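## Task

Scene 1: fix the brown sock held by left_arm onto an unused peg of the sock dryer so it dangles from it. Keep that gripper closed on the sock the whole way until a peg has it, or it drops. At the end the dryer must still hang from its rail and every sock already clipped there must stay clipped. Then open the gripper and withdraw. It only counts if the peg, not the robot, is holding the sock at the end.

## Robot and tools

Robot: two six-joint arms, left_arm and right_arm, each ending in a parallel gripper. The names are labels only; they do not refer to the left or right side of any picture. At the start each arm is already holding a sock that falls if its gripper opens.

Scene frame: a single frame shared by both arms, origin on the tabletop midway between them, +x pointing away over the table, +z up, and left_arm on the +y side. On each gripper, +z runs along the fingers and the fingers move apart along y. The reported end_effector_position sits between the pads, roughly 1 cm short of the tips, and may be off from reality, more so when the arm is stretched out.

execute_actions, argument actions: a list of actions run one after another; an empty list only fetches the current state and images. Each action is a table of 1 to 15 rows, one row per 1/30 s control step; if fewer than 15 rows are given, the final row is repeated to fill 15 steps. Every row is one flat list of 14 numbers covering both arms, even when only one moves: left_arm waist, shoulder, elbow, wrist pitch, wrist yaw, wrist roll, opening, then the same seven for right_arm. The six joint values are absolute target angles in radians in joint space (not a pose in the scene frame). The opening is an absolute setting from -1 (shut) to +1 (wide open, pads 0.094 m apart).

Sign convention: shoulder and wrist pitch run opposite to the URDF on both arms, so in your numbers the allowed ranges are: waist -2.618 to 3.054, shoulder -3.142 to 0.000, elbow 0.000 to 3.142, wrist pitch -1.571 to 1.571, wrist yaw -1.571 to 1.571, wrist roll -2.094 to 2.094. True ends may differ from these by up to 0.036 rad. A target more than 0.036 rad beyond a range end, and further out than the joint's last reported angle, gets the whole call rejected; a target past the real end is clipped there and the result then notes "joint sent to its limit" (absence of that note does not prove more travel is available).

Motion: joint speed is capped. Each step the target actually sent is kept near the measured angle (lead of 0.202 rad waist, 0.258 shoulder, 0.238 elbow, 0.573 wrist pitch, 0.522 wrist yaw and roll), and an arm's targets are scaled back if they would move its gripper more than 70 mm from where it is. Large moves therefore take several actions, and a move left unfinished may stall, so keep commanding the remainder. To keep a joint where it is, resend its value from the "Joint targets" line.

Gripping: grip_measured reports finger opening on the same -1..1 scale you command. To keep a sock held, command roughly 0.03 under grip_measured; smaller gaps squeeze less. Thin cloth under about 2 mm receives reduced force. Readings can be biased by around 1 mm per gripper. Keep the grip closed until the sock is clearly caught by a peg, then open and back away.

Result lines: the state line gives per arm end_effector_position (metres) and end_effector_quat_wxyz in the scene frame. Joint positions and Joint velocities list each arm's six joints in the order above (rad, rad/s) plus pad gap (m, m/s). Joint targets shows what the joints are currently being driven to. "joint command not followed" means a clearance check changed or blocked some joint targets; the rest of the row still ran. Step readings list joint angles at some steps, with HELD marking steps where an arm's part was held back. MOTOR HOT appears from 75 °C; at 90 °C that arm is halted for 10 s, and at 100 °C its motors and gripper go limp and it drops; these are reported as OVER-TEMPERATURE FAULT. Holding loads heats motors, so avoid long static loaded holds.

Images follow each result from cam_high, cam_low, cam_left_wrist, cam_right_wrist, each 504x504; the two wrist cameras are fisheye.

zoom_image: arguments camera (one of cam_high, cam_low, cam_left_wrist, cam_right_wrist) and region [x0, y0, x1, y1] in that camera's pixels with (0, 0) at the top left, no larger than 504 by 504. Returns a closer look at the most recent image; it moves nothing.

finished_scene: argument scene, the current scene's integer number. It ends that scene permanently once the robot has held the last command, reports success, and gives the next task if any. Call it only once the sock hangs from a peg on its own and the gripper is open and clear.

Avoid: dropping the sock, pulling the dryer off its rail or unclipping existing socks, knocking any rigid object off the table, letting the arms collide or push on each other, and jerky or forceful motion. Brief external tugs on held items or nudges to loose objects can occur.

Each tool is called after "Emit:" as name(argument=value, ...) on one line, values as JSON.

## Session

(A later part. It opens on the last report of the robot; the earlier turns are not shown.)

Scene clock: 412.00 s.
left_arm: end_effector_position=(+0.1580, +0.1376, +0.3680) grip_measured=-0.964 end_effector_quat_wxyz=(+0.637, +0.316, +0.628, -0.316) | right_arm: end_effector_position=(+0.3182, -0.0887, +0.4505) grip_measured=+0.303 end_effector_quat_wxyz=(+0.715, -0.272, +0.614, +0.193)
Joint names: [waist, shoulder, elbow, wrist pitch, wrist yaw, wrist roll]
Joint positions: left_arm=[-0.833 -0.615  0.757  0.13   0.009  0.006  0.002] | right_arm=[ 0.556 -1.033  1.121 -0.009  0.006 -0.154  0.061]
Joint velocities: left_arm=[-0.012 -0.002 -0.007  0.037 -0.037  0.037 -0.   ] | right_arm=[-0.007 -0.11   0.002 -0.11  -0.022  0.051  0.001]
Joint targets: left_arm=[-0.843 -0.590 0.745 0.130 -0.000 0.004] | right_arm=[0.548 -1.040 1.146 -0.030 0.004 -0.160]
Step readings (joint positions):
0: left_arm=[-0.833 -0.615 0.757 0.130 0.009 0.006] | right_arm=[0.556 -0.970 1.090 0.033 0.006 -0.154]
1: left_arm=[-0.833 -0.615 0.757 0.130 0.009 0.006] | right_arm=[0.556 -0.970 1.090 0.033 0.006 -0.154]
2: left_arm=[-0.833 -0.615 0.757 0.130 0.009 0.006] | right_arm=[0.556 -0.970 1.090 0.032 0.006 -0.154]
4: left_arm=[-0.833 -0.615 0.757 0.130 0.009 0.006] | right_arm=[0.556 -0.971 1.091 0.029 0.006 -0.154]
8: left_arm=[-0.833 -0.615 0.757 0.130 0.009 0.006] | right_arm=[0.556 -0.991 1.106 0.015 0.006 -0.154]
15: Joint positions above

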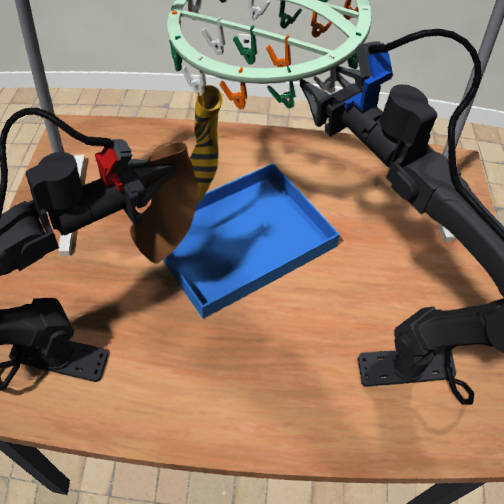

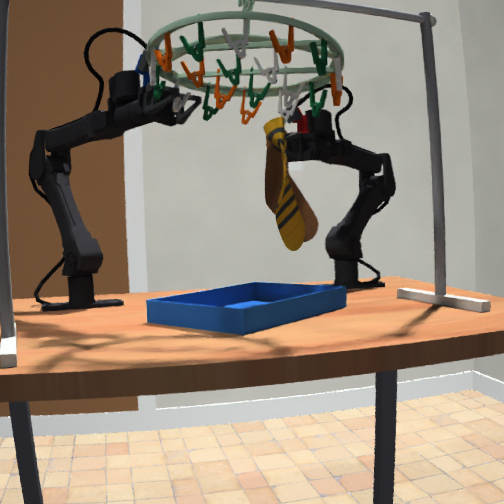

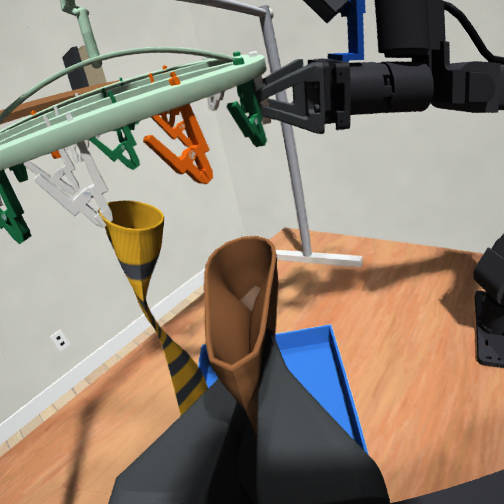

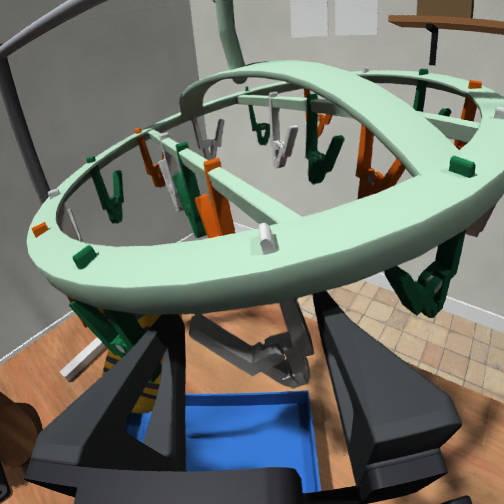

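Emit:
zoom_image(camera="cam_left_wrist", region=[200, 30, 380, 160])

Emit:
zoom_image(camera="cam_low", region=[130, 60, 230, 135])

Region (200, 30, 380, 160) of cam_left_wrist's 504x504 image, scaled by 2.800, with more detail than that image has.

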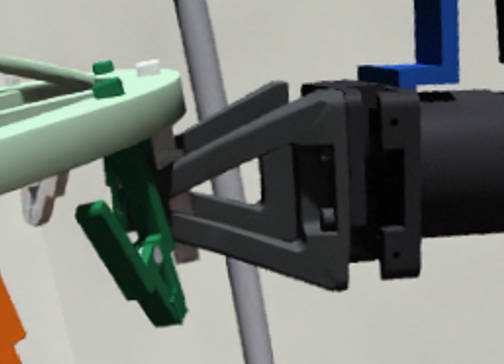

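Region (130, 60, 230, 135) of cam_low's 504x504 image, scaled by 5.040, with more detail than that image has; it fills the top 378 rows of this view, and the rest is white.

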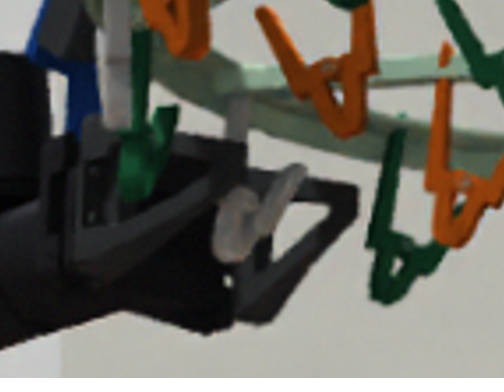

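Emit:
execute_actions(actions=[[[-0.843,-0.590,0.745,0.130,0.0,0.004,-1,0.548,-1.020,1.146,-0.030,0.004,-0.14,0.3],[-0.843,-0.590,0.745,0.130,0.0,0.004,-1,0.548,-1.012,1.146,-0.030,0.004,-0.12,0.3],[-0.843,-0.590,0.745,0.130,0.0,0.004,-1,0.548,-1.006,1.146,-0.030,0.004,-0.10,0.3],[-0.843,-0.590,0.745,0.130,0.0,0.004,-1,0.548,-1.000,1.146,-0.030,0.004,-0.09,0.3],[-0.843,-0.590,0.745,0.130,0.0,0.004,-1,0.548,-0.996,1.146,-0.030,0.004,-0.09,0.3],[-0.843,-0.590,0.745,0.130,0.0,0.004,-1,0.548,-0.992,1.146,-0.030,0.004,-0.09,0.3]]])

Emit:
zoom_image(camera="cam_left_wrist", region=[200, 30, 380, 160])

Emit:
zoom_image(camera="cam_low", region=[130, 60, 230, 135])

Scene clock: 473.50 s.
left_arm: end_effector_position=(+0.1580, +0.1376, +0.3680) grip_measured=-0.964 end_effector_quat_wxyz=(+0.637, +0.316, +0.628, -0.316) | right_arm: end_effector_position=(+0.3119, -0.0938, +0.4615) grip_measured=+0.303 end_effector_quat_wxyz=(+0.720, -0.250, +0.610, +0.217)
Joint names: [waist, shoulder, elbow, wrist pitch, wrist yaw, wrist roll]
Joint positions: left_arm=[-0.833 -0.615  0.757  0.13   0.009  0.006  0.002] | right_arm=[ 0.556 -1.01   1.121 -0.021  0.006 -0.098  0.061]
Joint velocities: left_arm=[ 0.002  0.002  0.002 -0.007 -0.051 -0.037 -0.   ] | right_arm=[-0.007 -0.002 -0.007  0.037  0.051  0.022 -0.001]
Joint targets: left_arm=[-0.843 -0.590 0.745 0.130 0.000 0.004] | right_arm=[0.548 -0.992 1.146 -0.030 0.004 -0.090]
Step readings (joint positions):
0: left_arm=[-0.833 -0.615 0.757 0.130 0.009 0.006] | right_arm=[0.556 -1.038 1.121 -0.017 0.006 -0.154]
1: left_arm=[-0.833 -0.615 0.757 0.130 0.009 0.006] | right_arm=[0.556 -1.038 1.121 -0.017 0.006 -0.153]
2: left_arm=[-0.833 -0.615 0.757 0.130 0.009 0.006] | right_arm=[0.556 -1.038 1.121 -0.017 0.006 -0.148]
4: left_arm=[-0.833 -0.615 0.757 0.130 0.009 0.006] | right_arm=[0.556 -1.036 1.121 -0.017 0.006 -0.132]
8: left_arm=[-0.833 -0.615 0.757 0.130 0.009 0.006] | right_arm=[0.556 -1.020 1.121 -0.017 0.006 -0.110]
15: Joint positions above

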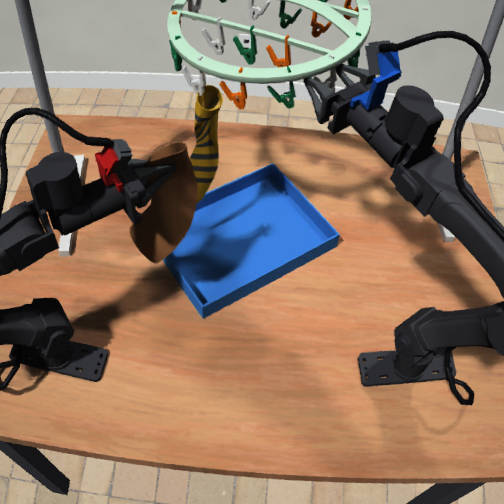

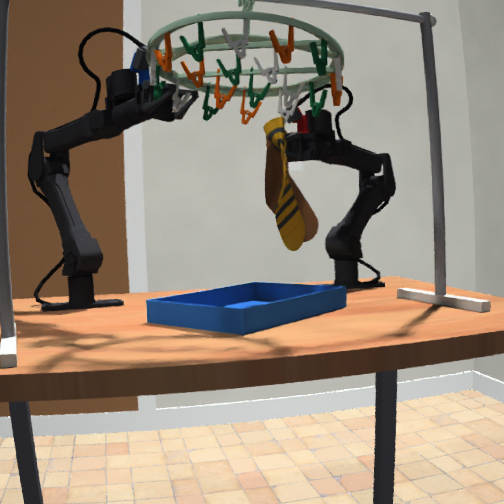

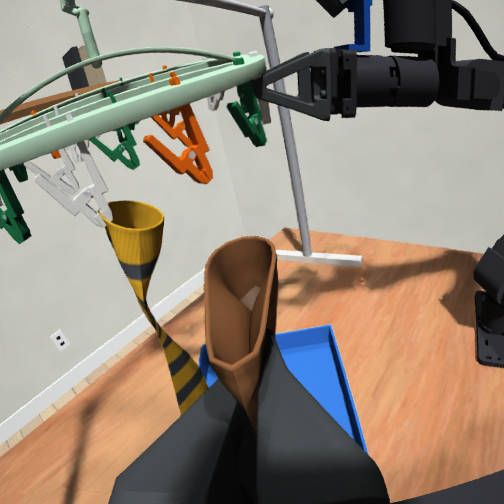

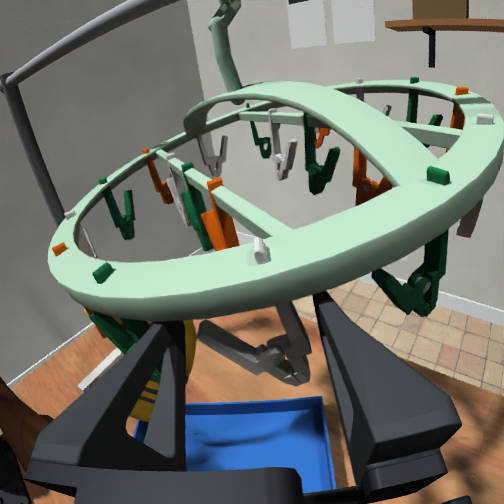

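Region (200, 30, 380, 160) of cam_left_wrist's 504x504 image, scaled by 2.800, with more detail than that image has.

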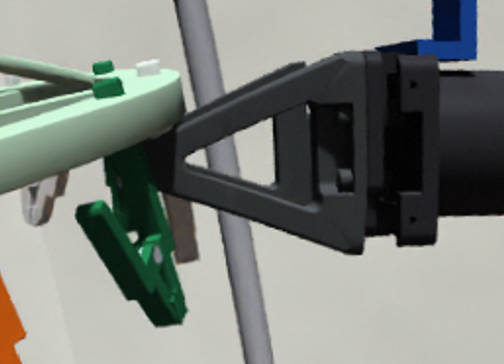

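Region (130, 60, 230, 135) of cam_low's 504x504 image, scaled by 5.040, with more detail than that image has; it fills the top 378 rows of this view, and the rest is white.

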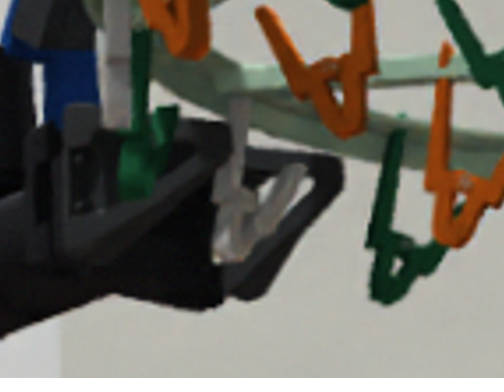

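Emit:
execute_actions(actions=[[[-0.843,-0.590,0.745,0.130,0.0,0.004,-1,0.548,-1.012,1.146,-0.030,0.004,-0.09,0.26],[-0.843,-0.590,0.745,0.130,0.0,0.004,-1,0.548,-1.015,1.146,-0.030,0.004,-0.09,0.22],[-0.843,-0.590,0.745,0.130,0.0,0.004,-1,0.547,-1.018,1.146,-0.030,0.004,-0.09,0.18],[-0.843,-0.590,0.745,0.130,0.0,0.004,-1,0.546,-1.018,1.146,-0.030,0.004,-0.09,0.14],[-0.843,-0.590,0.745,0.130,0.0,0.004,-1,0.545,-1.018,1.146,-0.030,0.004,-0.09,0.10],[-0.843,-0.590,0.745,0.130,0.0,0.004,-1,0.544,-1.018,1.146,-0.030,0.004,-0.09,0.06],[-0.843,-0.590,0.745,0.130,0.0,0.004,-1,0.543,-1.018,1.146,-0.030,0.004,-0.09,0.02],[-0.843,-0.590,0.745,0.130,0.0,0.004,-1,0.541,-1.018,1.146,-0.030,0.004,-0.09,-0.02],[-0.843,-0.590,0.745,0.130,0.0,0.004,-1,0.539,-1.018,1.146,-0.030,0.004,-0.09,-0.06],[-0.843,-0.590,0.745,0.130,0.0,0.004,-1,0.537,-1.018,1.146,-0.030,0.004,-0.09,-0.10],[-0.843,-0.590,0.745,0.130,0.0,0.004,-1,0.535,-1.018,1.146,-0.030,0.004,-0.09,-0.14],[-0.843,-0.590,0.745,0.130,0.0,0.004,-1,0.533,-1.018,1.146,-0.030,0.004,-0.09,-0.18],[-0.843,-0.590,0.745,0.130,0.0,0.004,-1,0.531,-1.018,1.146,-0.030,0.004,-0.09,-0.22]]])

Emit:
zoom_image(camera="cam_low", region=[130, 60, 230, 135])

Scene clock: 498.37 s.
left_arm: end_effector_position=(+0.1580, +0.1376, +0.3680) grip_measured=-0.964 end_effector_quat_wxyz=(+0.637, +0.316, +0.628, -0.316) | right_arm: end_effector_position=(+0.3154, -0.0982, +0.4616) grip_measured=-0.207 end_effector_quat_wxyz=(+0.721, -0.244, +0.612, +0.213)
Joint names: [waist, shoulder, elbow, wrist pitch, wrist yaw, wrist roll]
Joint positions: left_arm=[-0.833 -0.615  0.757  0.13   0.009  0.006  0.002] | right_arm=[ 0.541 -1.01   1.121 -0.022  0.005 -0.092  0.037]
Joint velocities: left_arm=[ 0.012  0.007  0.007 -0.007  0.037 -0.022 -0.001] | right_arm=[-0.012  0.007 -0.027  0.022 -0.037  0.007 -0.001]
Joint targets: left_arm=[-0.843 -0.590 0.745 0.130 -0.000 0.004] | right_arm=[0.531 -1.018 1.146 -0.030 0.004 -0.090]
Step readings (joint positions):
0: left_arm=[-0.833 -0.615 0.757 0.130 0.009 0.006] | right_arm=[0.556 -1.010 1.121 -0.021 0.006 -0.094]
1: left_arm=[-0.833 -0.615 0.757 0.130 0.009 0.006] | right_arm=[0.556 -1.010 1.121 -0.021 0.006 -0.094]
2: left_arm=[-0.833 -0.615 0.757 0.130 0.009 0.006] | right_arm=[0.556 -1.010 1.121 -0.021 0.006 -0.094]
4: left_arm=[-0.833 -0.615 0.757 0.130 0.009 0.006] | right_arm=[0.556 -1.010 1.121 -0.021 0.006 -0.094]
8: left_arm=[-0.833 -0.615 0.757 0.130 0.009 0.006] | right_arm=[0.553 -1.010 1.121 -0.021 0.006 -0.094]
15: Joint positions above

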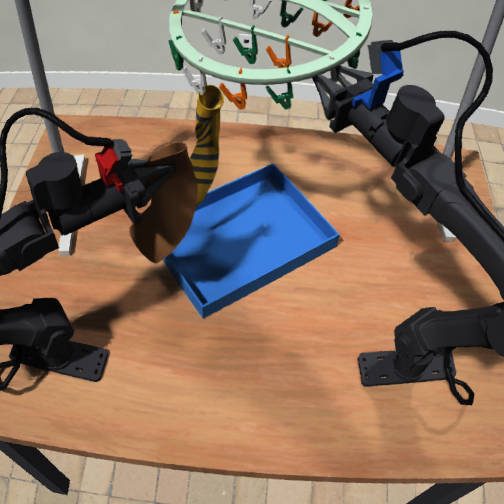

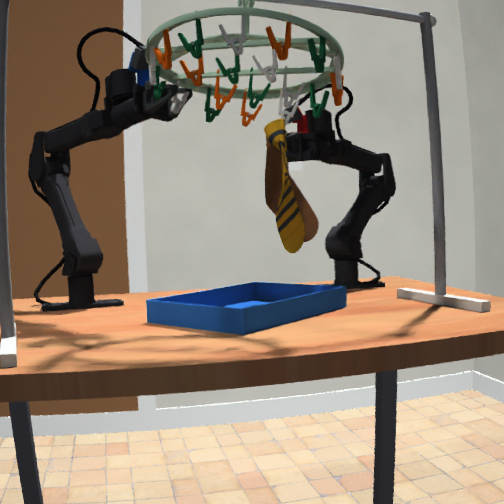

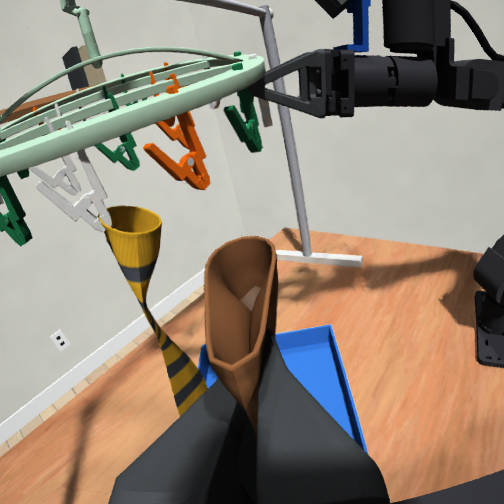

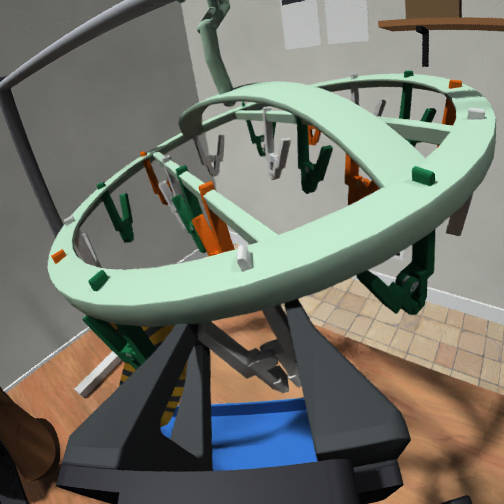

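Region (130, 60, 230, 135) of cam_low's 504x504 image, scaled by 5.040, with more detail than that image has; it fills the top 378 rows of this view, and the rest is white.

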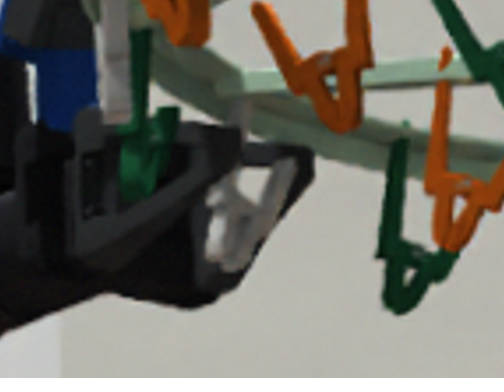

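Emit:
execute_actions(actions=[[[-0.843,-0.590,0.745,0.130,0.0,0.004,-1,0.529,-1.018,1.146,-0.030,0.004,-0.09,-0.25],[-0.843,-0.590,0.745,0.130,0.0,0.004,-1,0.527,-1.018,1.146,-0.030,0.004,-0.09,-0.28],[-0.843,-0.590,0.745,0.130,0.0,0.004,-1,0.525,-1.018,1.146,-0.030,0.004,-0.09,-0.31],[-0.843,-0.590,0.745,0.130,0.0,0.004,-1,0.523,-1.018,1.146,-0.030,0.004,-0.09,-0.34],[-0.843,-0.590,0.745,0.130,0.0,0.004,-1,0.521,-1.018,1.146,-0.030,0.004,-0.09,-0.37],[-0.843,-0.590,0.745,0.130,0.0,0.004,-1,0.519,-1.018,1.146,-0.030,0.004,-0.09,-0.40],[-0.843,-0.590,0.745,0.130,0.0,0.004,-1,0.517,-1.018,1.146,-0.030,0.004,-0.09,-0.43],[-0.843,-0.590,0.745,0.130,0.0,0.004,-1,0.515,-1.018,1.146,-0.030,0.004,-0.09,-0.46],[-0.843,-0.590,0.745,0.130,0.0,0.004,-1,0.513,-1.018,1.146,-0.030,0.004,-0.09,-0.49],[-0.843,-0.590,0.745,0.130,0.0,0.004,-1,0.511,-1.018,1.146,-0.030,0.004,-0.09,-0.52],[-0.843,-0.590,0.745,0.130,0.0,0.004,-1,0.509,-1.018,1.146,-0.030,0.004,-0.09,-0.55]]])

Emit:
zoom_image(camera="cam_low", region=[130, 60, 230, 135])

Scene clock: 510.57 s.
left_arm: end_effector_position=(+0.1580, +0.1376, +0.3680) grip_measured=-0.964 end_effector_quat_wxyz=(+0.637, +0.316, +0.628, -0.316) | right_arm: end_effector_position=(+0.3188, -0.1029, +0.4634) grip_measured=-0.387 end_effector_quat_wxyz=(+0.725, -0.239, +0.611, +0.209)
Joint names: [waist, shoulder, elbow, wrist pitch, wrist yaw, wrist roll]
Joint positions: left_arm=[-0.833 -0.615  0.757  0.13   0.009  0.006  0.002] | right_arm=[ 0.521 -1.01   1.121 -0.029 -0.003 -0.092  0.029]
Joint velocities: left_arm=[-0.007 -0.007 -0.007  0.066  0.007  0.022  0.001] | right_arm=[-0.012 -0.007  0.002 -0.022 -0.007  0.037 -0.001]
Joint targets: left_arm=[-0.843 -0.590 0.745 0.130 0.000 0.004] | right_arm=[0.509 -1.018 1.146 -0.030 0.004 -0.090]
Step readings (joint positions):
0: left_arm=[-0.833 -0.615 0.757 0.130 0.009 0.006] | right_arm=[0.540 -1.010 1.121 -0.023 0.005 -0.092]
1: left_arm=[-0.833 -0.615 0.757 0.130 0.009 0.006] | right_arm=[0.540 -1.010 1.121 -0.023 0.005 -0.092]
2: left_arm=[-0.833 -0.615 0.757 0.130 0.009 0.006] | right_arm=[0.539 -1.010 1.121 -0.023 0.005 -0.092]
4: left_arm=[-0.833 -0.615 0.757 0.130 0.009 0.006] | right_arm=[0.536 -1.010 1.121 -0.023 0.005 -0.092]
8: left_arm=[-0.833 -0.615 0.757 0.130 0.009 0.006] | right_arm=[0.529 -1.010 1.121 -0.026 0.002 -0.092]
15: Joint positions above

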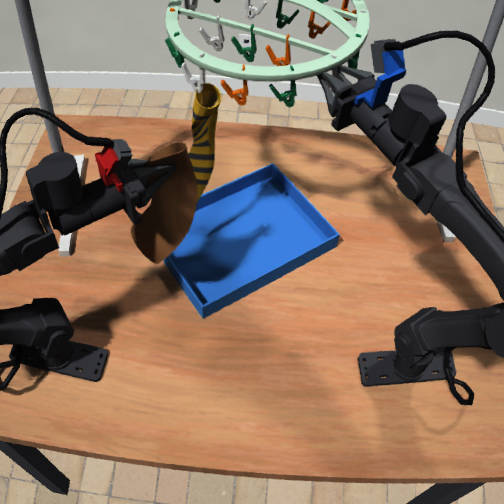

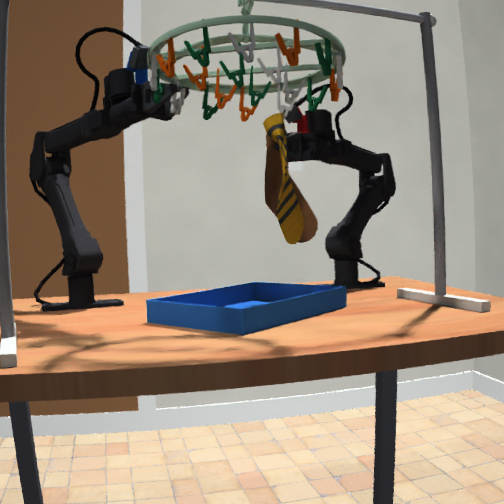

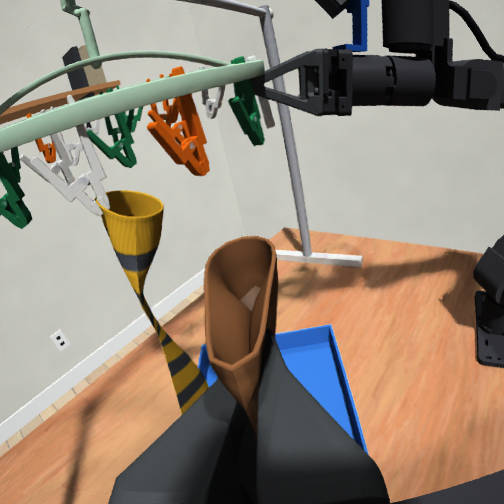

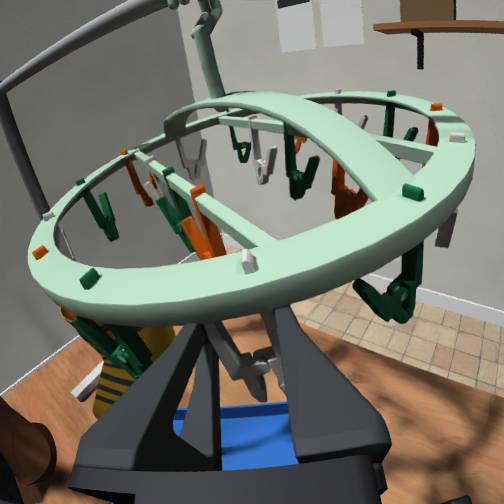

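Region (130, 60, 230, 135) of cam_low's 504x504 image, scaled by 5.040, with more detail than that image has; it fills the top 378 rows of this view, and the rest is white.

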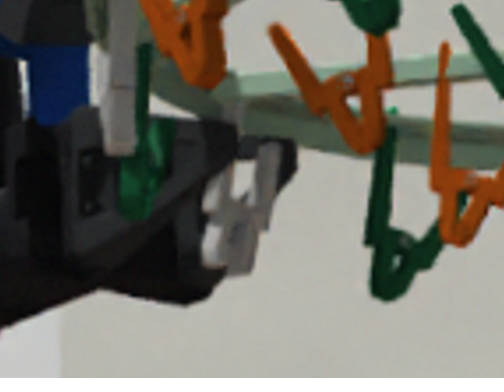

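Emit:
execute_actions(actions=[[[-0.843,-0.590,0.745,0.130,0.0,0.004,-1,0.513,-1.018,1.146,-0.030,0.004,-0.09,-0.42]]])

Emit:
zoom_image(camera="cam_right_wrist", region=[170, 290, 330, 430])

Emit:
zoom_image(camera="cam_high", region=[90, 60, 350, 270])

Scene clock: 521.50 s.
left_arm: end_effector_position=(+0.1580, +0.1376, +0.3680) grip_measured=-0.964 end_effector_quat_wxyz=(+0.637, +0.316, +0.628, -0.316) | right_arm: end_effector_position=(+0.3188, -0.1029, +0.4634) grip_measured=-0.387 end_effector_quat_wxyz=(+0.725, -0.239, +0.611, +0.209)
Joint names: [waist, shoulder, elbow, wrist pitch, wrist yaw, wrist roll]
Joint positions: left_arm=[-0.833 -0.615  0.757  0.13   0.009  0.006  0.002] | right_arm=[ 0.52  -1.01   1.121 -0.029 -0.003 -0.092  0.029]
Joint velocities: left_arm=[ 0.012  0.012  0.007 -0.022 -0.081 -0.007 -0.   ] | right_arm=[-0.007  0.007 -0.017  0.022 -0.022 -0.051 -0.002]
Joint targets: left_arm=[-0.843 -0.590 0.745 0.130 -0.000 0.004] | right_arm=[0.513 -1.018 1.146 -0.030 0.004 -0.090]
Step readings (joint positions):
0: left_arm=[-0.833 -0.615 0.757 0.130 0.009 0.006] | right_arm=[0.520 -1.010 1.121 -0.029 -0.003 -0.092]
1: left_arm=[-0.833 -0.615 0.757 0.130 0.009 0.006] | right_arm=[0.520 -1.010 1.121 -0.029 -0.003 -0.092]
2: left_arm=[-0.833 -0.615 0.757 0.130 0.009 0.006] | right_arm=[0.520 -1.010 1.121 -0.029 -0.003 -0.092]
4: left_arm=[-0.833 -0.615 0.757 0.130 0.009 0.006] | right_arm=[0.520 -1.010 1.121 -0.029 -0.003 -0.092]
8: left_arm=[-0.833 -0.615 0.757 0.130 0.009 0.006] | right_arm=[0.520 -1.010 1.121 -0.029 -0.003 -0.092]
15: Joint positions above

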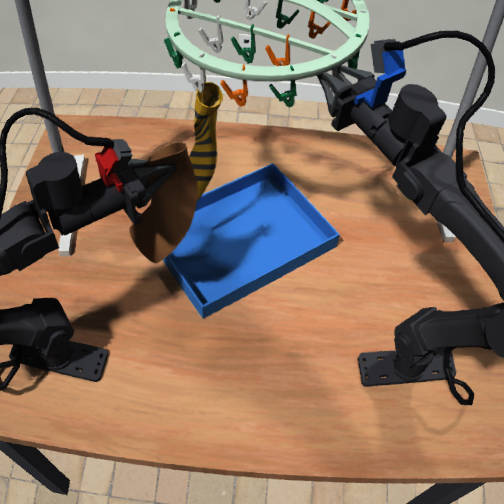

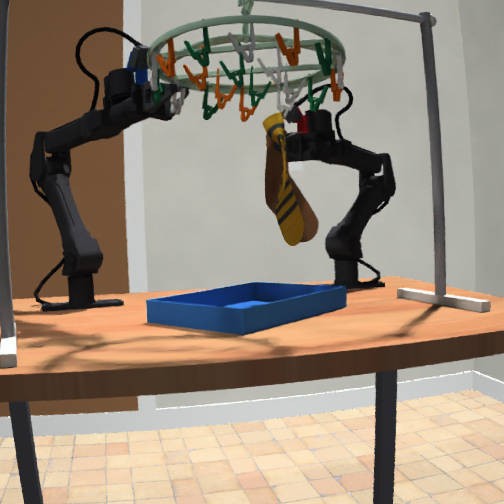

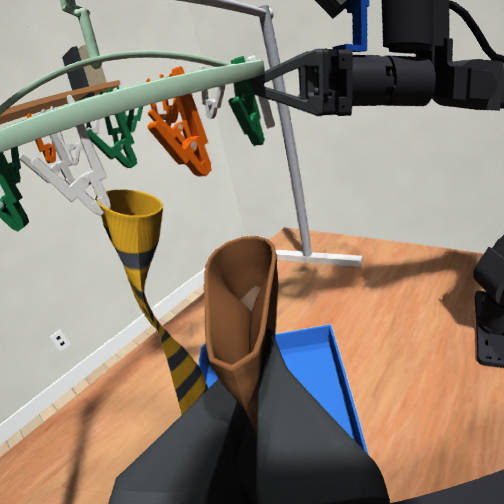

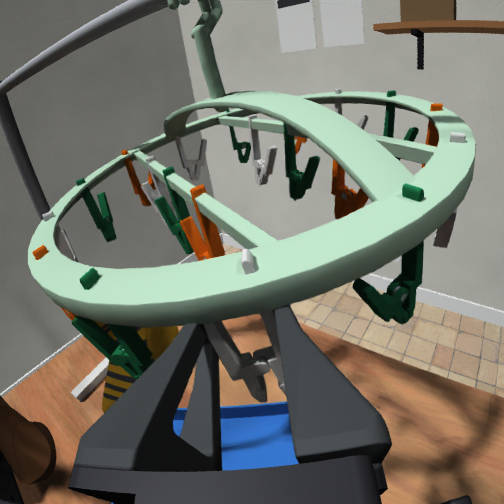

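Region (170, 290, 330, 430) of cam_right_wrist's 504x504 image, scaled by 3.150, with more detail than that image has; it fills the top 441 rows of this view, and the rest is white.

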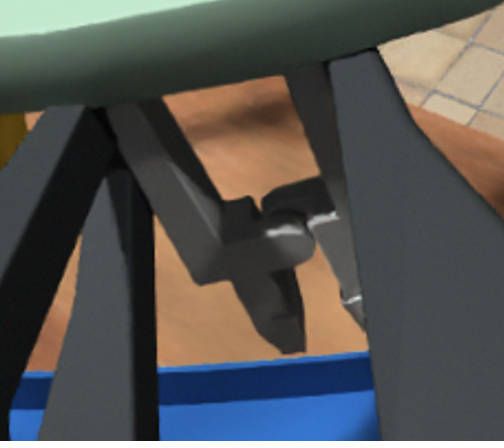

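Region (90, 60, 350, 270) of cam_high's 504x504 image, scaled by 1.938, with more detail than that image has; it fills the top 407 rows of this view, and the rest is white.

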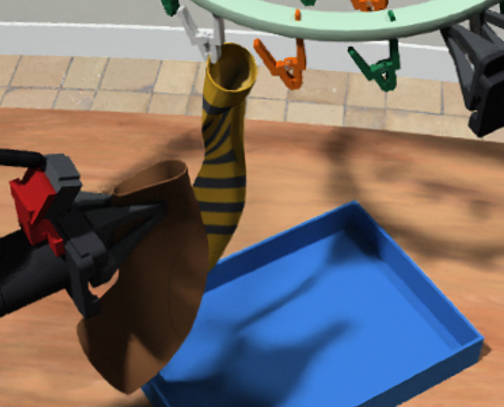

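Emit:
execute_actions(actions=[[[-0.845,-0.618,0.759,0.121,-0.004,0.005,-1,0.513,-1.018,1.146,-0.030,0.004,-0.09,-0.42],[-0.850,-0.635,0.763,0.104,-0.012,0.006,-1,0.513,-1.018,1.146,-0.030,0.004,-0.09,-0.42],[-0.855,-0.655,0.768,0.083,-0.021,0.008,-1,0.513,-1.018,1.146,-0.030,0.004,-0.09,-0.42],[-0.861,-0.680,0.773,0.057,-0.033,0.010,-1,0.513,-1.018,1.146,-0.030,0.004,-0.09,-0.42],[-0.869,-0.709,0.780,0.027,-0.047,0.012,-1,0.513,-1.018,1.146,-0.030,0.004,-0.09,-0.42],[-0.877,-0.738,0.787,-0.004,-0.061,0.014,-1,0.513,-1.018,1.146,-0.030,0.004,-0.09,-0.42],[-0.885,-0.768,0.794,-0.035,-0.075,0.017,-1,0.513,-1.018,1.146,-0.030,0.004,-0.09,-0.42],[-0.892,-0.798,0.801,-0.066,-0.089,0.019,-1,0.513,-1.018,1.146,-0.030,0.004,-0.09,-0.42],[-0.900,-0.827,0.808,-0.097,-0.103,0.021,-1,0.513,-1.018,1.146,-0.030,0.004,-0.09,-0.42],[-0.908,-0.857,0.815,-0.128,-0.117,0.024,-1,0.513,-1.018,1.146,-0.030,0.004,-0.09,-0.42],[-0.916,-0.887,0.822,-0.159,-0.131,0.026,-1,0.513,-1.018,1.146,-0.030,0.004,-0.09,-0.42],[-0.924,-0.916,0.829,-0.190,-0.145,0.029,-1,0.513,-1.018,1.146,-0.030,0.004,-0.09,-0.42],[-0.932,-0.946,0.836,-0.221,-0.159,0.031,-1,0.513,-1.018,1.146,-0.030,0.004,-0.09,-0.42],[-0.939,-0.975,0.843,-0.252,-0.173,0.033,-1,0.513,-1.018,1.146,-0.030,0.004,-0.09,-0.42],[-0.947,-1.005,0.850,-0.283,-0.187,0.036,-1,0.513,-1.018,1.146,-0.030,0.004,-0.09,-0.42]],[[-0.955,-1.035,0.857,-0.314,-0.201,0.038,-1,0.513,-1.018,1.146,-0.030,0.004,-0.09,-0.42],[-0.963,-1.064,0.864,-0.345,-0.215,0.040,-1,0.513,-1.018,1.146,-0.030,0.004,-0.09,-0.42],[-0.971,-1.094,0.870,-0.376,-0.229,0.043,-1,0.513,-1.018,1.146,-0.030,0.004,-0.09,-0.42],[-0.978,-1.124,0.877,-0.407,-0.243,0.045,-1,0.513,-1.018,1.146,-0.030,0.004,-0.09,-0.42],[-0.986,-1.153,0.884,-0.438,-0.257,0.048,-1,0.513,-1.018,1.146,-0.030,0.004,-0.09,-0.42],[-0.994,-1.183,0.891,-0.469,-0.271,0.050,-1,0.513,-1.018,1.146,-0.030,0.004,-0.09,-0.42],[-1.002,-1.212,0.898,-0.500,-0.285,0.052,-1,0.513,-1.018,1.146,-0.030,0.004,-0.09,-0.42],[-1.010,-1.242,0.905,-0.530,-0.300,0.055,-1,0.513,-1.018,1.146,-0.030,0.004,-0.09,-0.42],[-1.017,-1.272,0.912,-0.561,-0.314,0.057,-1,0.513,-1.018,1.146,-0.030,0.004,-0.09,-0.42],[-1.025,-1.301,0.919,-0.592,-0.328,0.059,-1,0.513,-1.018,1.146,-0.030,0.004,-0.09,-0.42],[-1.033,-1.330,0.926,-0.623,-0.341,0.062,-1,0.513,-1.018,1.146,-0.030,0.004,-0.09,-0.42],[-1.040,-1.359,0.933,-0.653,-0.355,0.064,-1,0.513,-1.018,1.146,-0.030,0.004,-0.09,-0.42],[-1.047,-1.384,0.938,-0.678,-0.367,0.066,-1,0.513,-1.018,1.146,-0.030,0.004,-0.09,-0.42],[-1.053,-1.408,0.944,-0.704,-0.378,0.068,-1,0.513,-1.018,1.146,-0.030,0.004,-0.09,-0.42],[-1.060,-1.433,0.950,-0.730,-0.390,0.070,-1,0.513,-1.018,1.146,-0.030,0.004,-0.09,-0.42]],[[-1.055,-1.451,0.969,-0.729,-0.385,0.070,-1,0.513,-1.018,1.146,-0.030,0.004,-0.09,-0.42],[-1.050,-1.469,0.988,-0.727,-0.380,0.069,-1,0.513,-1.018,1.146,-0.030,0.004,-0.09,-0.42],[-1.044,-1.486,1.006,-0.726,-0.375,0.069,-1,0.513,-1.018,1.146,-0.030,0.004,-0.09,-0.42],[-1.039,-1.504,1.025,-0.724,-0.370,0.068,-1,0.513,-1.018,1.146,-0.030,0.004,-0.09,-0.42],[-1.034,-1.522,1.044,-0.723,-0.365,0.068,-1,0.513,-1.018,1.146,-0.030,0.004,-0.09,-0.42],[-1.029,-1.540,1.063,-0.721,-0.360,0.067,-1,0.513,-1.018,1.146,-0.030,0.004,-0.09,-0.42],[-1.023,-1.557,1.081,-0.720,-0.355,0.067,-1,0.513,-1.018,1.146,-0.030,0.004,-0.09,-0.42],[-1.018,-1.575,1.100,-0.718,-0.350,0.066,-1,0.513,-1.018,1.146,-0.030,0.004,-0.09,-0.42],[-1.013,-1.593,1.119,-0.717,-0.345,0.066,-1,0.513,-1.018,1.146,-0.030,0.004,-0.09,-0.42],[-1.008,-1.611,1.138,-0.715,-0.340,0.065,-1,0.513,-1.018,1.146,-0.030,0.004,-0.09,-0.42],[-1.003,-1.626,1.154,-0.714,-0.336,0.065,-1,0.513,-1.018,1.146,-0.030,0.004,-0.09,-0.42],[-0.999,-1.639,1.168,-0.713,-0.332,0.064,-1,0.513,-1.018,1.146,-0.030,0.004,-0.09,-0.42],[-0.997,-1.646,1.175,-0.712,-0.330,0.064,-1,0.513,-1.018,1.146,-0.030,0.004,-0.09,-0.42]]])

Scene clock: 642.23 s.
left_arm: end_effector_position=(+0.2756, -0.0629, +0.3611) grip_measured=-0.964 end_effector_quat_wxyz=(+0.714, +0.233, +0.599, -0.278) | right_arm: end_effector_position=(+0.3188, -0.1029, +0.4634) grip_measured=-0.387 end_effector_quat_wxyz=(+0.725, -0.239, +0.611, +0.209)
Joint names: [waist, shoulder, elbow, wrist pitch, wrist yaw, wrist roll]
Joint positions: left_arm=[-1.007 -1.636  1.134 -0.688 -0.345  0.063  0.002] | right_arm=[ 0.52  -1.01   1.121 -0.029 -0.003 -0.092  0.029]
Joint velocities: left_arm=[ 0.09  -0.149  0.085 -0.022  0.066  0.022 -0.001] | right_arm=[ 0.012 -0.007 -0.007 -0.037 -0.022 -0.037 -0.001]
Joint targets: left_arm=[-0.997 -1.646 1.175 -0.712 -0.330 0.064] | right_arm=[0.513 -1.018 1.146 -0.030 0.004 -0.090]
Step readings (joint positions; steps 1 to 15: 1st action; 16 to 30: 2nd action; 31 to 45: 3rd action):
0: left_arm=[-0.833 -0.615 0.757 0.131 0.009 0.006] | right_arm=[0.520 -1.010 1.121 -0.029 -0.003 -0.092]
1: left_arm=[-0.833 -0.615 0.757 0.131 0.009 0.006] | right_arm=[0.520 -1.010 1.121 -0.029 -0.003 -0.092]
2: left_arm=[-0.833 -0.615 0.757 0.131 0.006 0.006] | right_arm=[0.520 -1.010 1.121 -0.029 -0.003 -0.092]
4: left_arm=[-0.841 -0.625 0.757 0.120 -0.002 0.006] | right_arm=[0.520 -1.010 1.121 -0.029 -0.003 -0.092]
8: left_arm=[-0.868 -0.720 0.757 0.043 -0.036 0.009] | right_arm=[0.520 -1.010 1.121 -0.029 -0.003 -0.092]
15: left_arm=[-0.922 -0.948 0.792 -0.124 -0.122 0.022] | right_arm=[0.520 -1.010 1.121 -0.029 -0.003 -0.092]
16: left_arm=[-0.930 -0.977 0.799 -0.154 -0.135 0.024] | right_arm=[0.520 -1.010 1.121 -0.029 -0.003 -0.092]
17: left_arm=[-0.938 -1.006 0.807 -0.184 -0.149 0.027] | right_arm=[0.520 -1.010 1.121 -0.029 -0.003 -0.092]
19: left_arm=[-0.954 -1.063 0.824 -0.248 -0.176 0.031] | right_arm=[0.520 -1.010 1.121 -0.029 -0.003 -0.092]
23: left_arm=[-0.985 -1.180 0.854 -0.375 -0.232 0.041] | right_arm=[0.520 -1.010 1.121 -0.029 -0.003 -0.092]
30: left_arm=[-1.038 -1.385 0.899 -0.584 -0.327 0.057] | right_arm=[0.520 -1.010 1.121 -0.029 -0.003 -0.092]
31: left_arm=[-1.043 -1.410 0.906 -0.606 -0.336 0.059] | right_arm=[0.520 -1.010 1.121 -0.029 -0.003 -0.092]
32: left_arm=[-1.046 -1.434 0.916 -0.621 -0.342 0.060] | right_arm=[0.520 -1.010 1.121 -0.029 -0.003 -0.092]
34: left_arm=[-1.046 -1.476 0.945 -0.640 -0.350 0.062] | right_arm=[0.520 -1.010 1.121 -0.029 -0.003 -0.092]
38: left_arm=[-1.041 -1.544 1.023 -0.665 -0.352 0.063] | right_arm=[0.520 -1.010 1.121 -0.029 -0.003 -0.092]
45: Joint positions above

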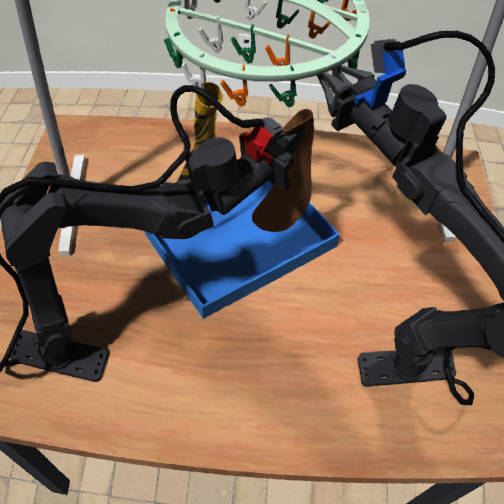

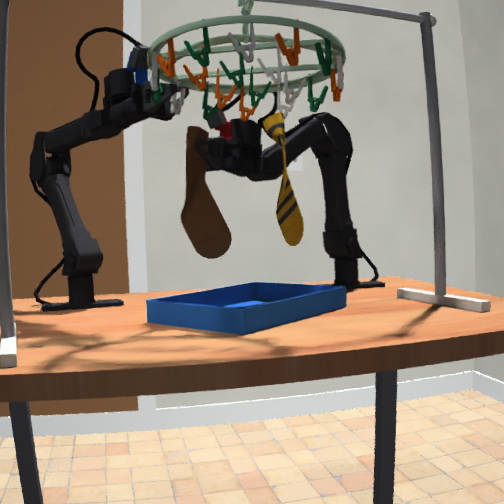

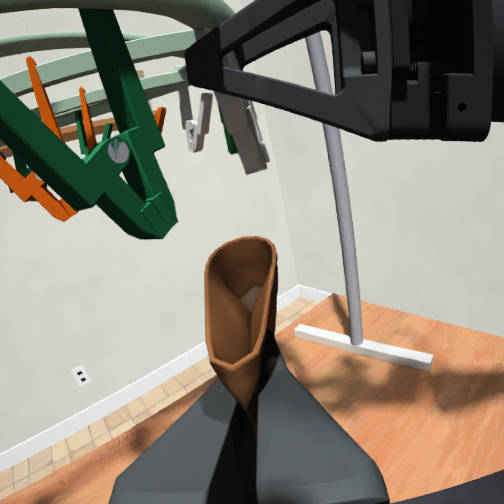

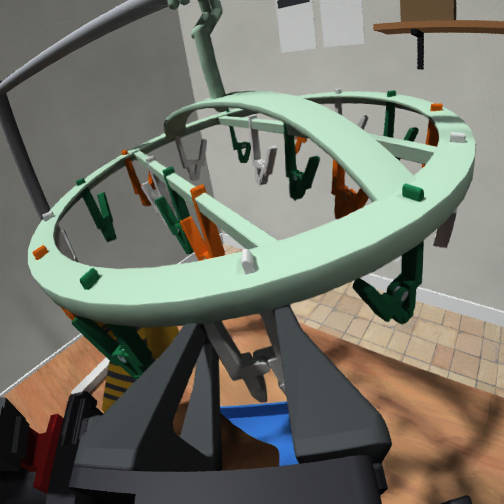

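Emit:
execute_actions(actions=[[[-0.995,-1.651,1.181,-0.712,-0.328,0.064,-1,0.513,-1.018,1.146,-0.030,0.004,-0.09,-0.42],[-0.992,-1.660,1.191,-0.712,-0.325,0.064,-1,0.513,-1.018,1.146,-0.030,0.004,-0.09,-0.42],[-0.988,-1.672,1.205,-0.712,-0.321,0.064,-1,0.513,-1.018,1.146,-0.030,0.004,-0.09,-0.42],[-0.984,-1.684,1.219,-0.712,-0.317,0.064,-1,0.513,-1.018,1.146,-0.030,0.004,-0.09,-0.42],[-0.980,-1.696,1.233,-0.712,-0.313,0.064,-1,0.513,-1.018,1.146,-0.030,0.004,-0.09,-0.42],[-0.976,-1.708,1.246,-0.712,-0.309,0.064,-1,0.513,-1.018,1.146,-0.030,0.004,-0.09,-0.42],[-0.972,-1.720,1.260,-0.712,-0.304,0.064,-1,0.513,-1.018,1.146,-0.030,0.004,-0.09,-0.42],[-0.968,-1.732,1.274,-0.712,-0.300,0.064,-1,0.513,-1.018,1.146,-0.030,0.004,-0.09,-0.42],[-0.964,-1.744,1.287,-0.712,-0.296,0.064,-1,0.513,-1.018,1.146,-0.030,0.004,-0.09,-0.42],[-0.960,-1.756,1.301,-0.712,-0.292,0.064,-1,0.513,-1.018,1.146,-0.030,0.004,-0.09,-0.42],[-0.956,-1.768,1.315,-0.712,-0.288,0.064,-1,0.513,-1.018,1.146,-0.030,0.004,-0.09,-0.42],[-0.952,-1.778,1.326,-0.712,-0.284,0.064,-1,0.513,-1.018,1.146,-0.030,0.004,-0.09,-0.42],[-0.950,-1.785,1.334,-0.712,-0.282,0.064,-1,0.513,-1.018,1.146,-0.030,0.004,-0.09,-0.42],[-0.948,-1.790,1.340,-0.712,-0.280,0.064,-1,0.513,-1.018,1.146,-0.030,0.004,-0.09,-0.42]]])

Scene clock: 653.77 s.
left_arm: end_effector_position=(+0.3096, -0.0878, +0.3619) grip_measured=-0.964 end_effector_quat_wxyz=(+0.720, +0.231, +0.593, -0.277) | right_arm: end_effector_position=(+0.3188, -0.1029, +0.4634) grip_measured=-0.387 end_effector_quat_wxyz=(+0.725, -0.239, +0.611, +0.209)
Joint names: [waist, shoulder, elbow, wrist pitch, wrist yaw, wrist roll]
Joint positions: left_arm=[-0.959 -1.783  1.292 -0.69  -0.301  0.063  0.002] | right_arm=[ 0.52  -1.01   1.121 -0.029 -0.003 -0.092  0.029]
Joint velocities: left_arm=[ 0.066 -0.173  0.139 -0.081  0.022  0.022 -0.   ] | right_arm=[-0.022 -0.012 -0.007  0.095  0.022  0.022 -0.001]
Joint targets: left_arm=[-0.948 -1.790 1.340 -0.712 -0.280 0.064] | right_arm=[0.513 -1.018 1.146 -0.030 0.004 -0.090]
Step readings (joint positions):
0: left_arm=[-1.004 -1.645 1.135 -0.688 -0.340 0.063] | right_arm=[0.520 -1.010 1.121 -0.029 -0.003 -0.092]
1: left_arm=[-1.004 -1.645 1.135 -0.688 -0.340 0.063] | right_arm=[0.520 -1.010 1.121 -0.029 -0.003 -0.092]
2: left_arm=[-1.004 -1.645 1.137 -0.688 -0.339 0.063] | right_arm=[0.520 -1.010 1.121 -0.029 -0.003 -0.092]
4: left_arm=[-1.002 -1.657 1.153 -0.688 -0.336 0.063] | right_arm=[0.520 -1.010 1.121 -0.029 -0.003 -0.092]
8: left_arm=[-0.988 -1.702 1.211 -0.690 -0.323 0.063] | right_arm=[0.520 -1.010 1.121 -0.029 -0.003 -0.092]
15: Joint positions above

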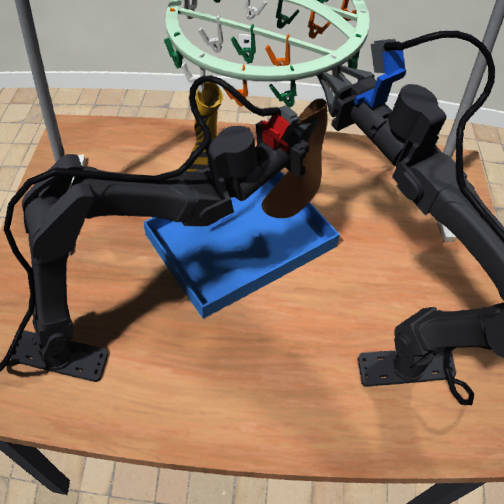

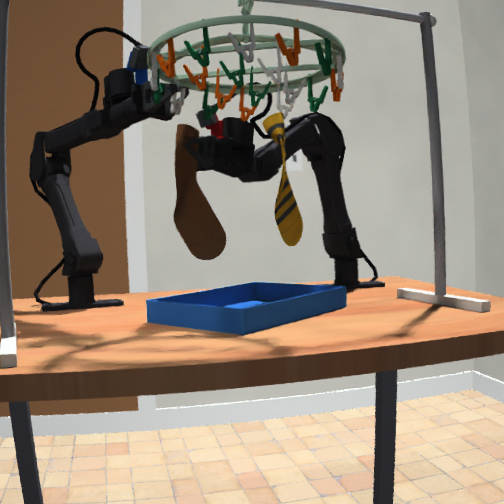

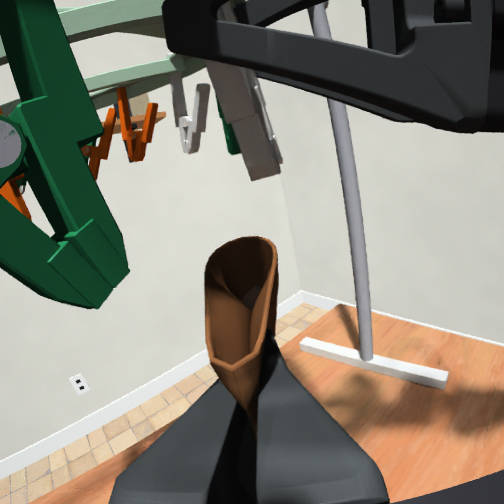

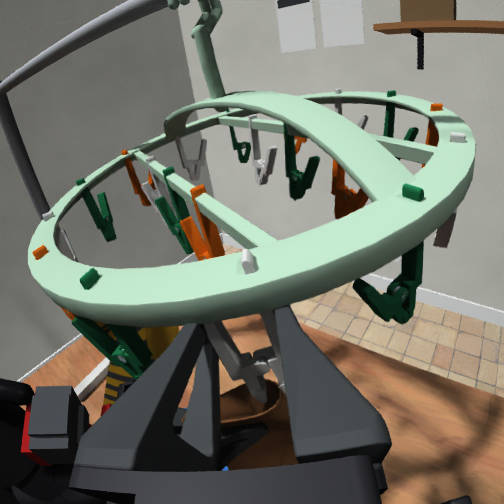

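Emit:
zoom_image(camera="cam_right_wrist", region=[170, 320, 330, 470])

Emit:
zoom_image(camera="cam_low", region=[140, 70, 260, 170])

Region (170, 320, 330, 470) of cam_right_wrist's 504x504 image, scaled by 3.150, with more detail than that image has; it fills the top 472 rows of this view, and the rest is white.

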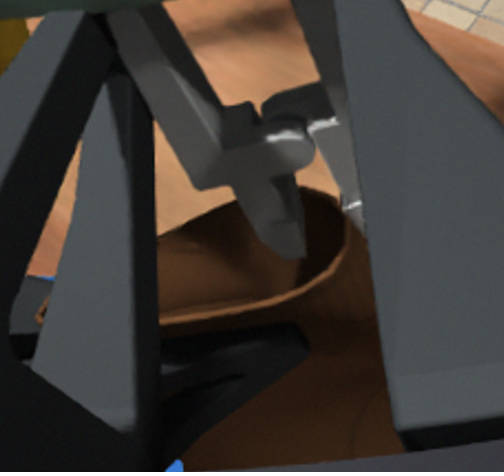

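Region (140, 70, 260, 170) of cam_low's 504x504 image, scaled by 4.200, with more detail than that image has.

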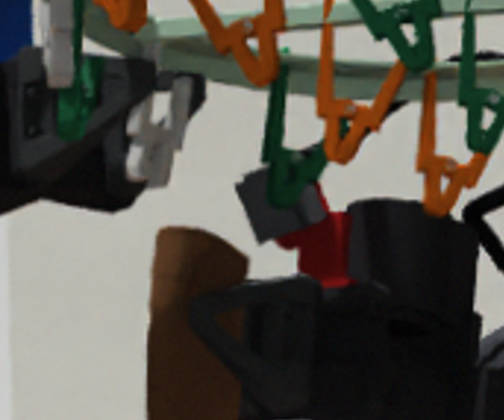

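Emit:
execute_actions(actions=[[[-0.960,-1.790,1.340,-0.712,-0.280,0.064,-1,0.513,-1.018,1.146,-0.030,0.004,-0.09,-0.42],[-0.966,-1.790,1.342,-0.712,-0.280,0.064,-1,0.513,-1.018,1.146,-0.030,0.004,-0.09,-0.42],[-0.970,-1.790,1.345,-0.712,-0.280,0.064,-1,0.513,-1.018,1.146,-0.030,0.004,-0.09,-0.42],[-0.974,-1.790,1.348,-0.712,-0.280,0.064,-1,0.513,-1.018,1.146,-0.030,0.004,-0.09,-0.42],[-0.978,-1.790,1.351,-0.712,-0.280,0.064,-1,0.513,-1.018,1.146,-0.030,0.004,-0.09,-0.42],[-0.982,-1.790,1.354,-0.712,-0.280,0.064,-1,0.513,-1.018,1.146,-0.030,0.004,-0.09,-0.42],[-0.985,-1.790,1.357,-0.712,-0.280,0.064,-1,0.513,-1.018,1.146,-0.030,0.004,-0.09,-0.42],[-0.987,-1.790,1.360,-0.712,-0.280,0.064,-1,0.513,-1.018,1.146,-0.030,0.004,-0.09,-0.42],[-0.987,-1.790,1.363,-0.712,-0.280,0.064,-1,0.513,-1.018,1.146,-0.030,0.004,-0.09,-0.42],[-0.987,-1.790,1.366,-0.712,-0.280,0.064,-1,0.513,-1.018,1.146,-0.030,0.004,-0.09,-0.42],[-0.987,-1.790,1.368,-0.712,-0.280,0.064,-1,0.513,-1.018,1.146,-0.030,0.004,-0.09,-0.42]]])

Emit:
zoom_image(camera="cam_right_wrist", region=[170, 320, 330, 470])

Emit:
zoom_image(camera="cam_low", region=[140, 70, 260, 170])

Scene clock: 664.23 s.
left_arm: end_effector_position=(+0.3000, -0.0981, +0.3749) grip_measured=-0.964 end_effector_quat_wxyz=(+0.722, +0.234, +0.580, -0.294) | right_arm: end_effector_position=(+0.3188, -0.1029, +0.4634) grip_measured=-0.387 end_effector_quat_wxyz=(+0.725, -0.239, +0.611, +0.209)
Joint names: [waist, shoulder, elbow, wrist pitch, wrist yaw, wrist roll]
Joint positions: left_arm=[-0.98  -1.792  1.329 -0.691 -0.288  0.063  0.002] | right_arm=[ 0.52  -1.01   1.121 -0.029 -0.003 -0.092  0.029]
Joint velocities: left_arm=[ 0.002 -0.002 -0.007  0.037 -0.022  0.007 -0.   ] | right_arm=[ 0.002  0.007  0.012  0.051  0.007 -0.081 -0.   ]
Joint targets: left_arm=[-0.987 -1.790 1.368 -0.712 -0.280 0.064] | right_arm=[0.513 -1.018 1.146 -0.030 0.004 -0.090]
Step readings (joint positions):
0: left_arm=[-0.956 -1.792 1.296 -0.690 -0.290 0.063] | right_arm=[0.520 -1.010 1.121 -0.029 -0.003 -0.092]
1: left_arm=[-0.956 -1.792 1.296 -0.690 -0.290 0.063] | right_arm=[0.520 -1.010 1.121 -0.029 -0.003 -0.092]
2: left_arm=[-0.956 -1.792 1.296 -0.690 -0.290 0.063] | right_arm=[0.520 -1.010 1.121 -0.029 -0.003 -0.092]
4: left_arm=[-0.957 -1.792 1.296 -0.690 -0.290 0.063] | right_arm=[0.520 -1.010 1.121 -0.029 -0.003 -0.092]
8: left_arm=[-0.967 -1.792 1.309 -0.690 -0.290 0.063] | right_arm=[0.520 -1.010 1.121 -0.029 -0.003 -0.092]
15: Joint positions above

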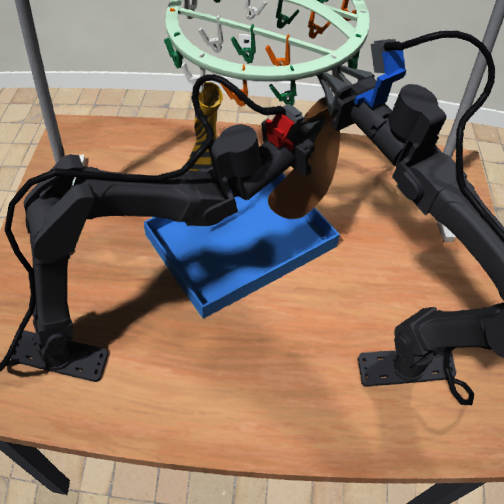

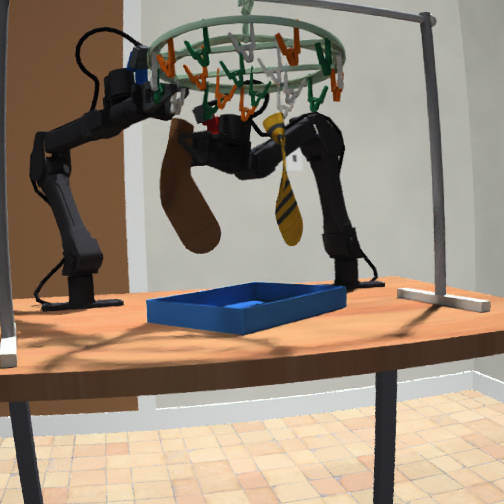

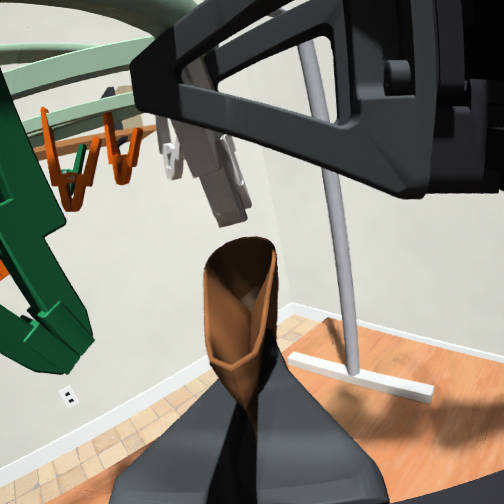

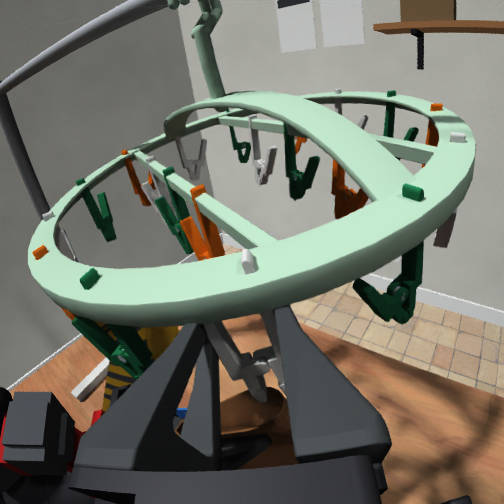

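Region (170, 320, 330, 470) of cam_right_wrist's 504x504 image, scaled by 3.150, with more detail than that image has; it fills the top 472 rows of this view, and the rest is white.

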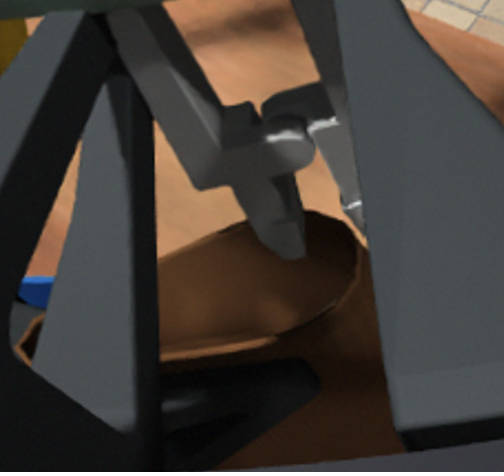

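Region (140, 70, 260, 170) of cam_low's 504x504 image, scaled by 4.200, with more detail than that image has.

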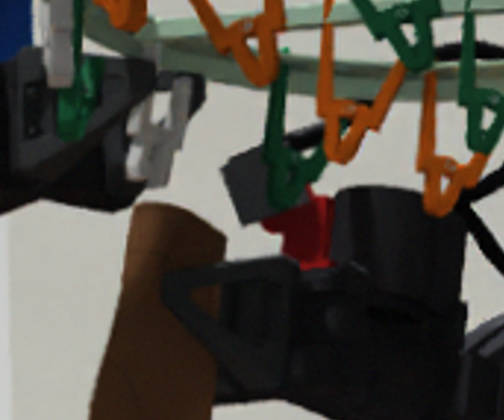

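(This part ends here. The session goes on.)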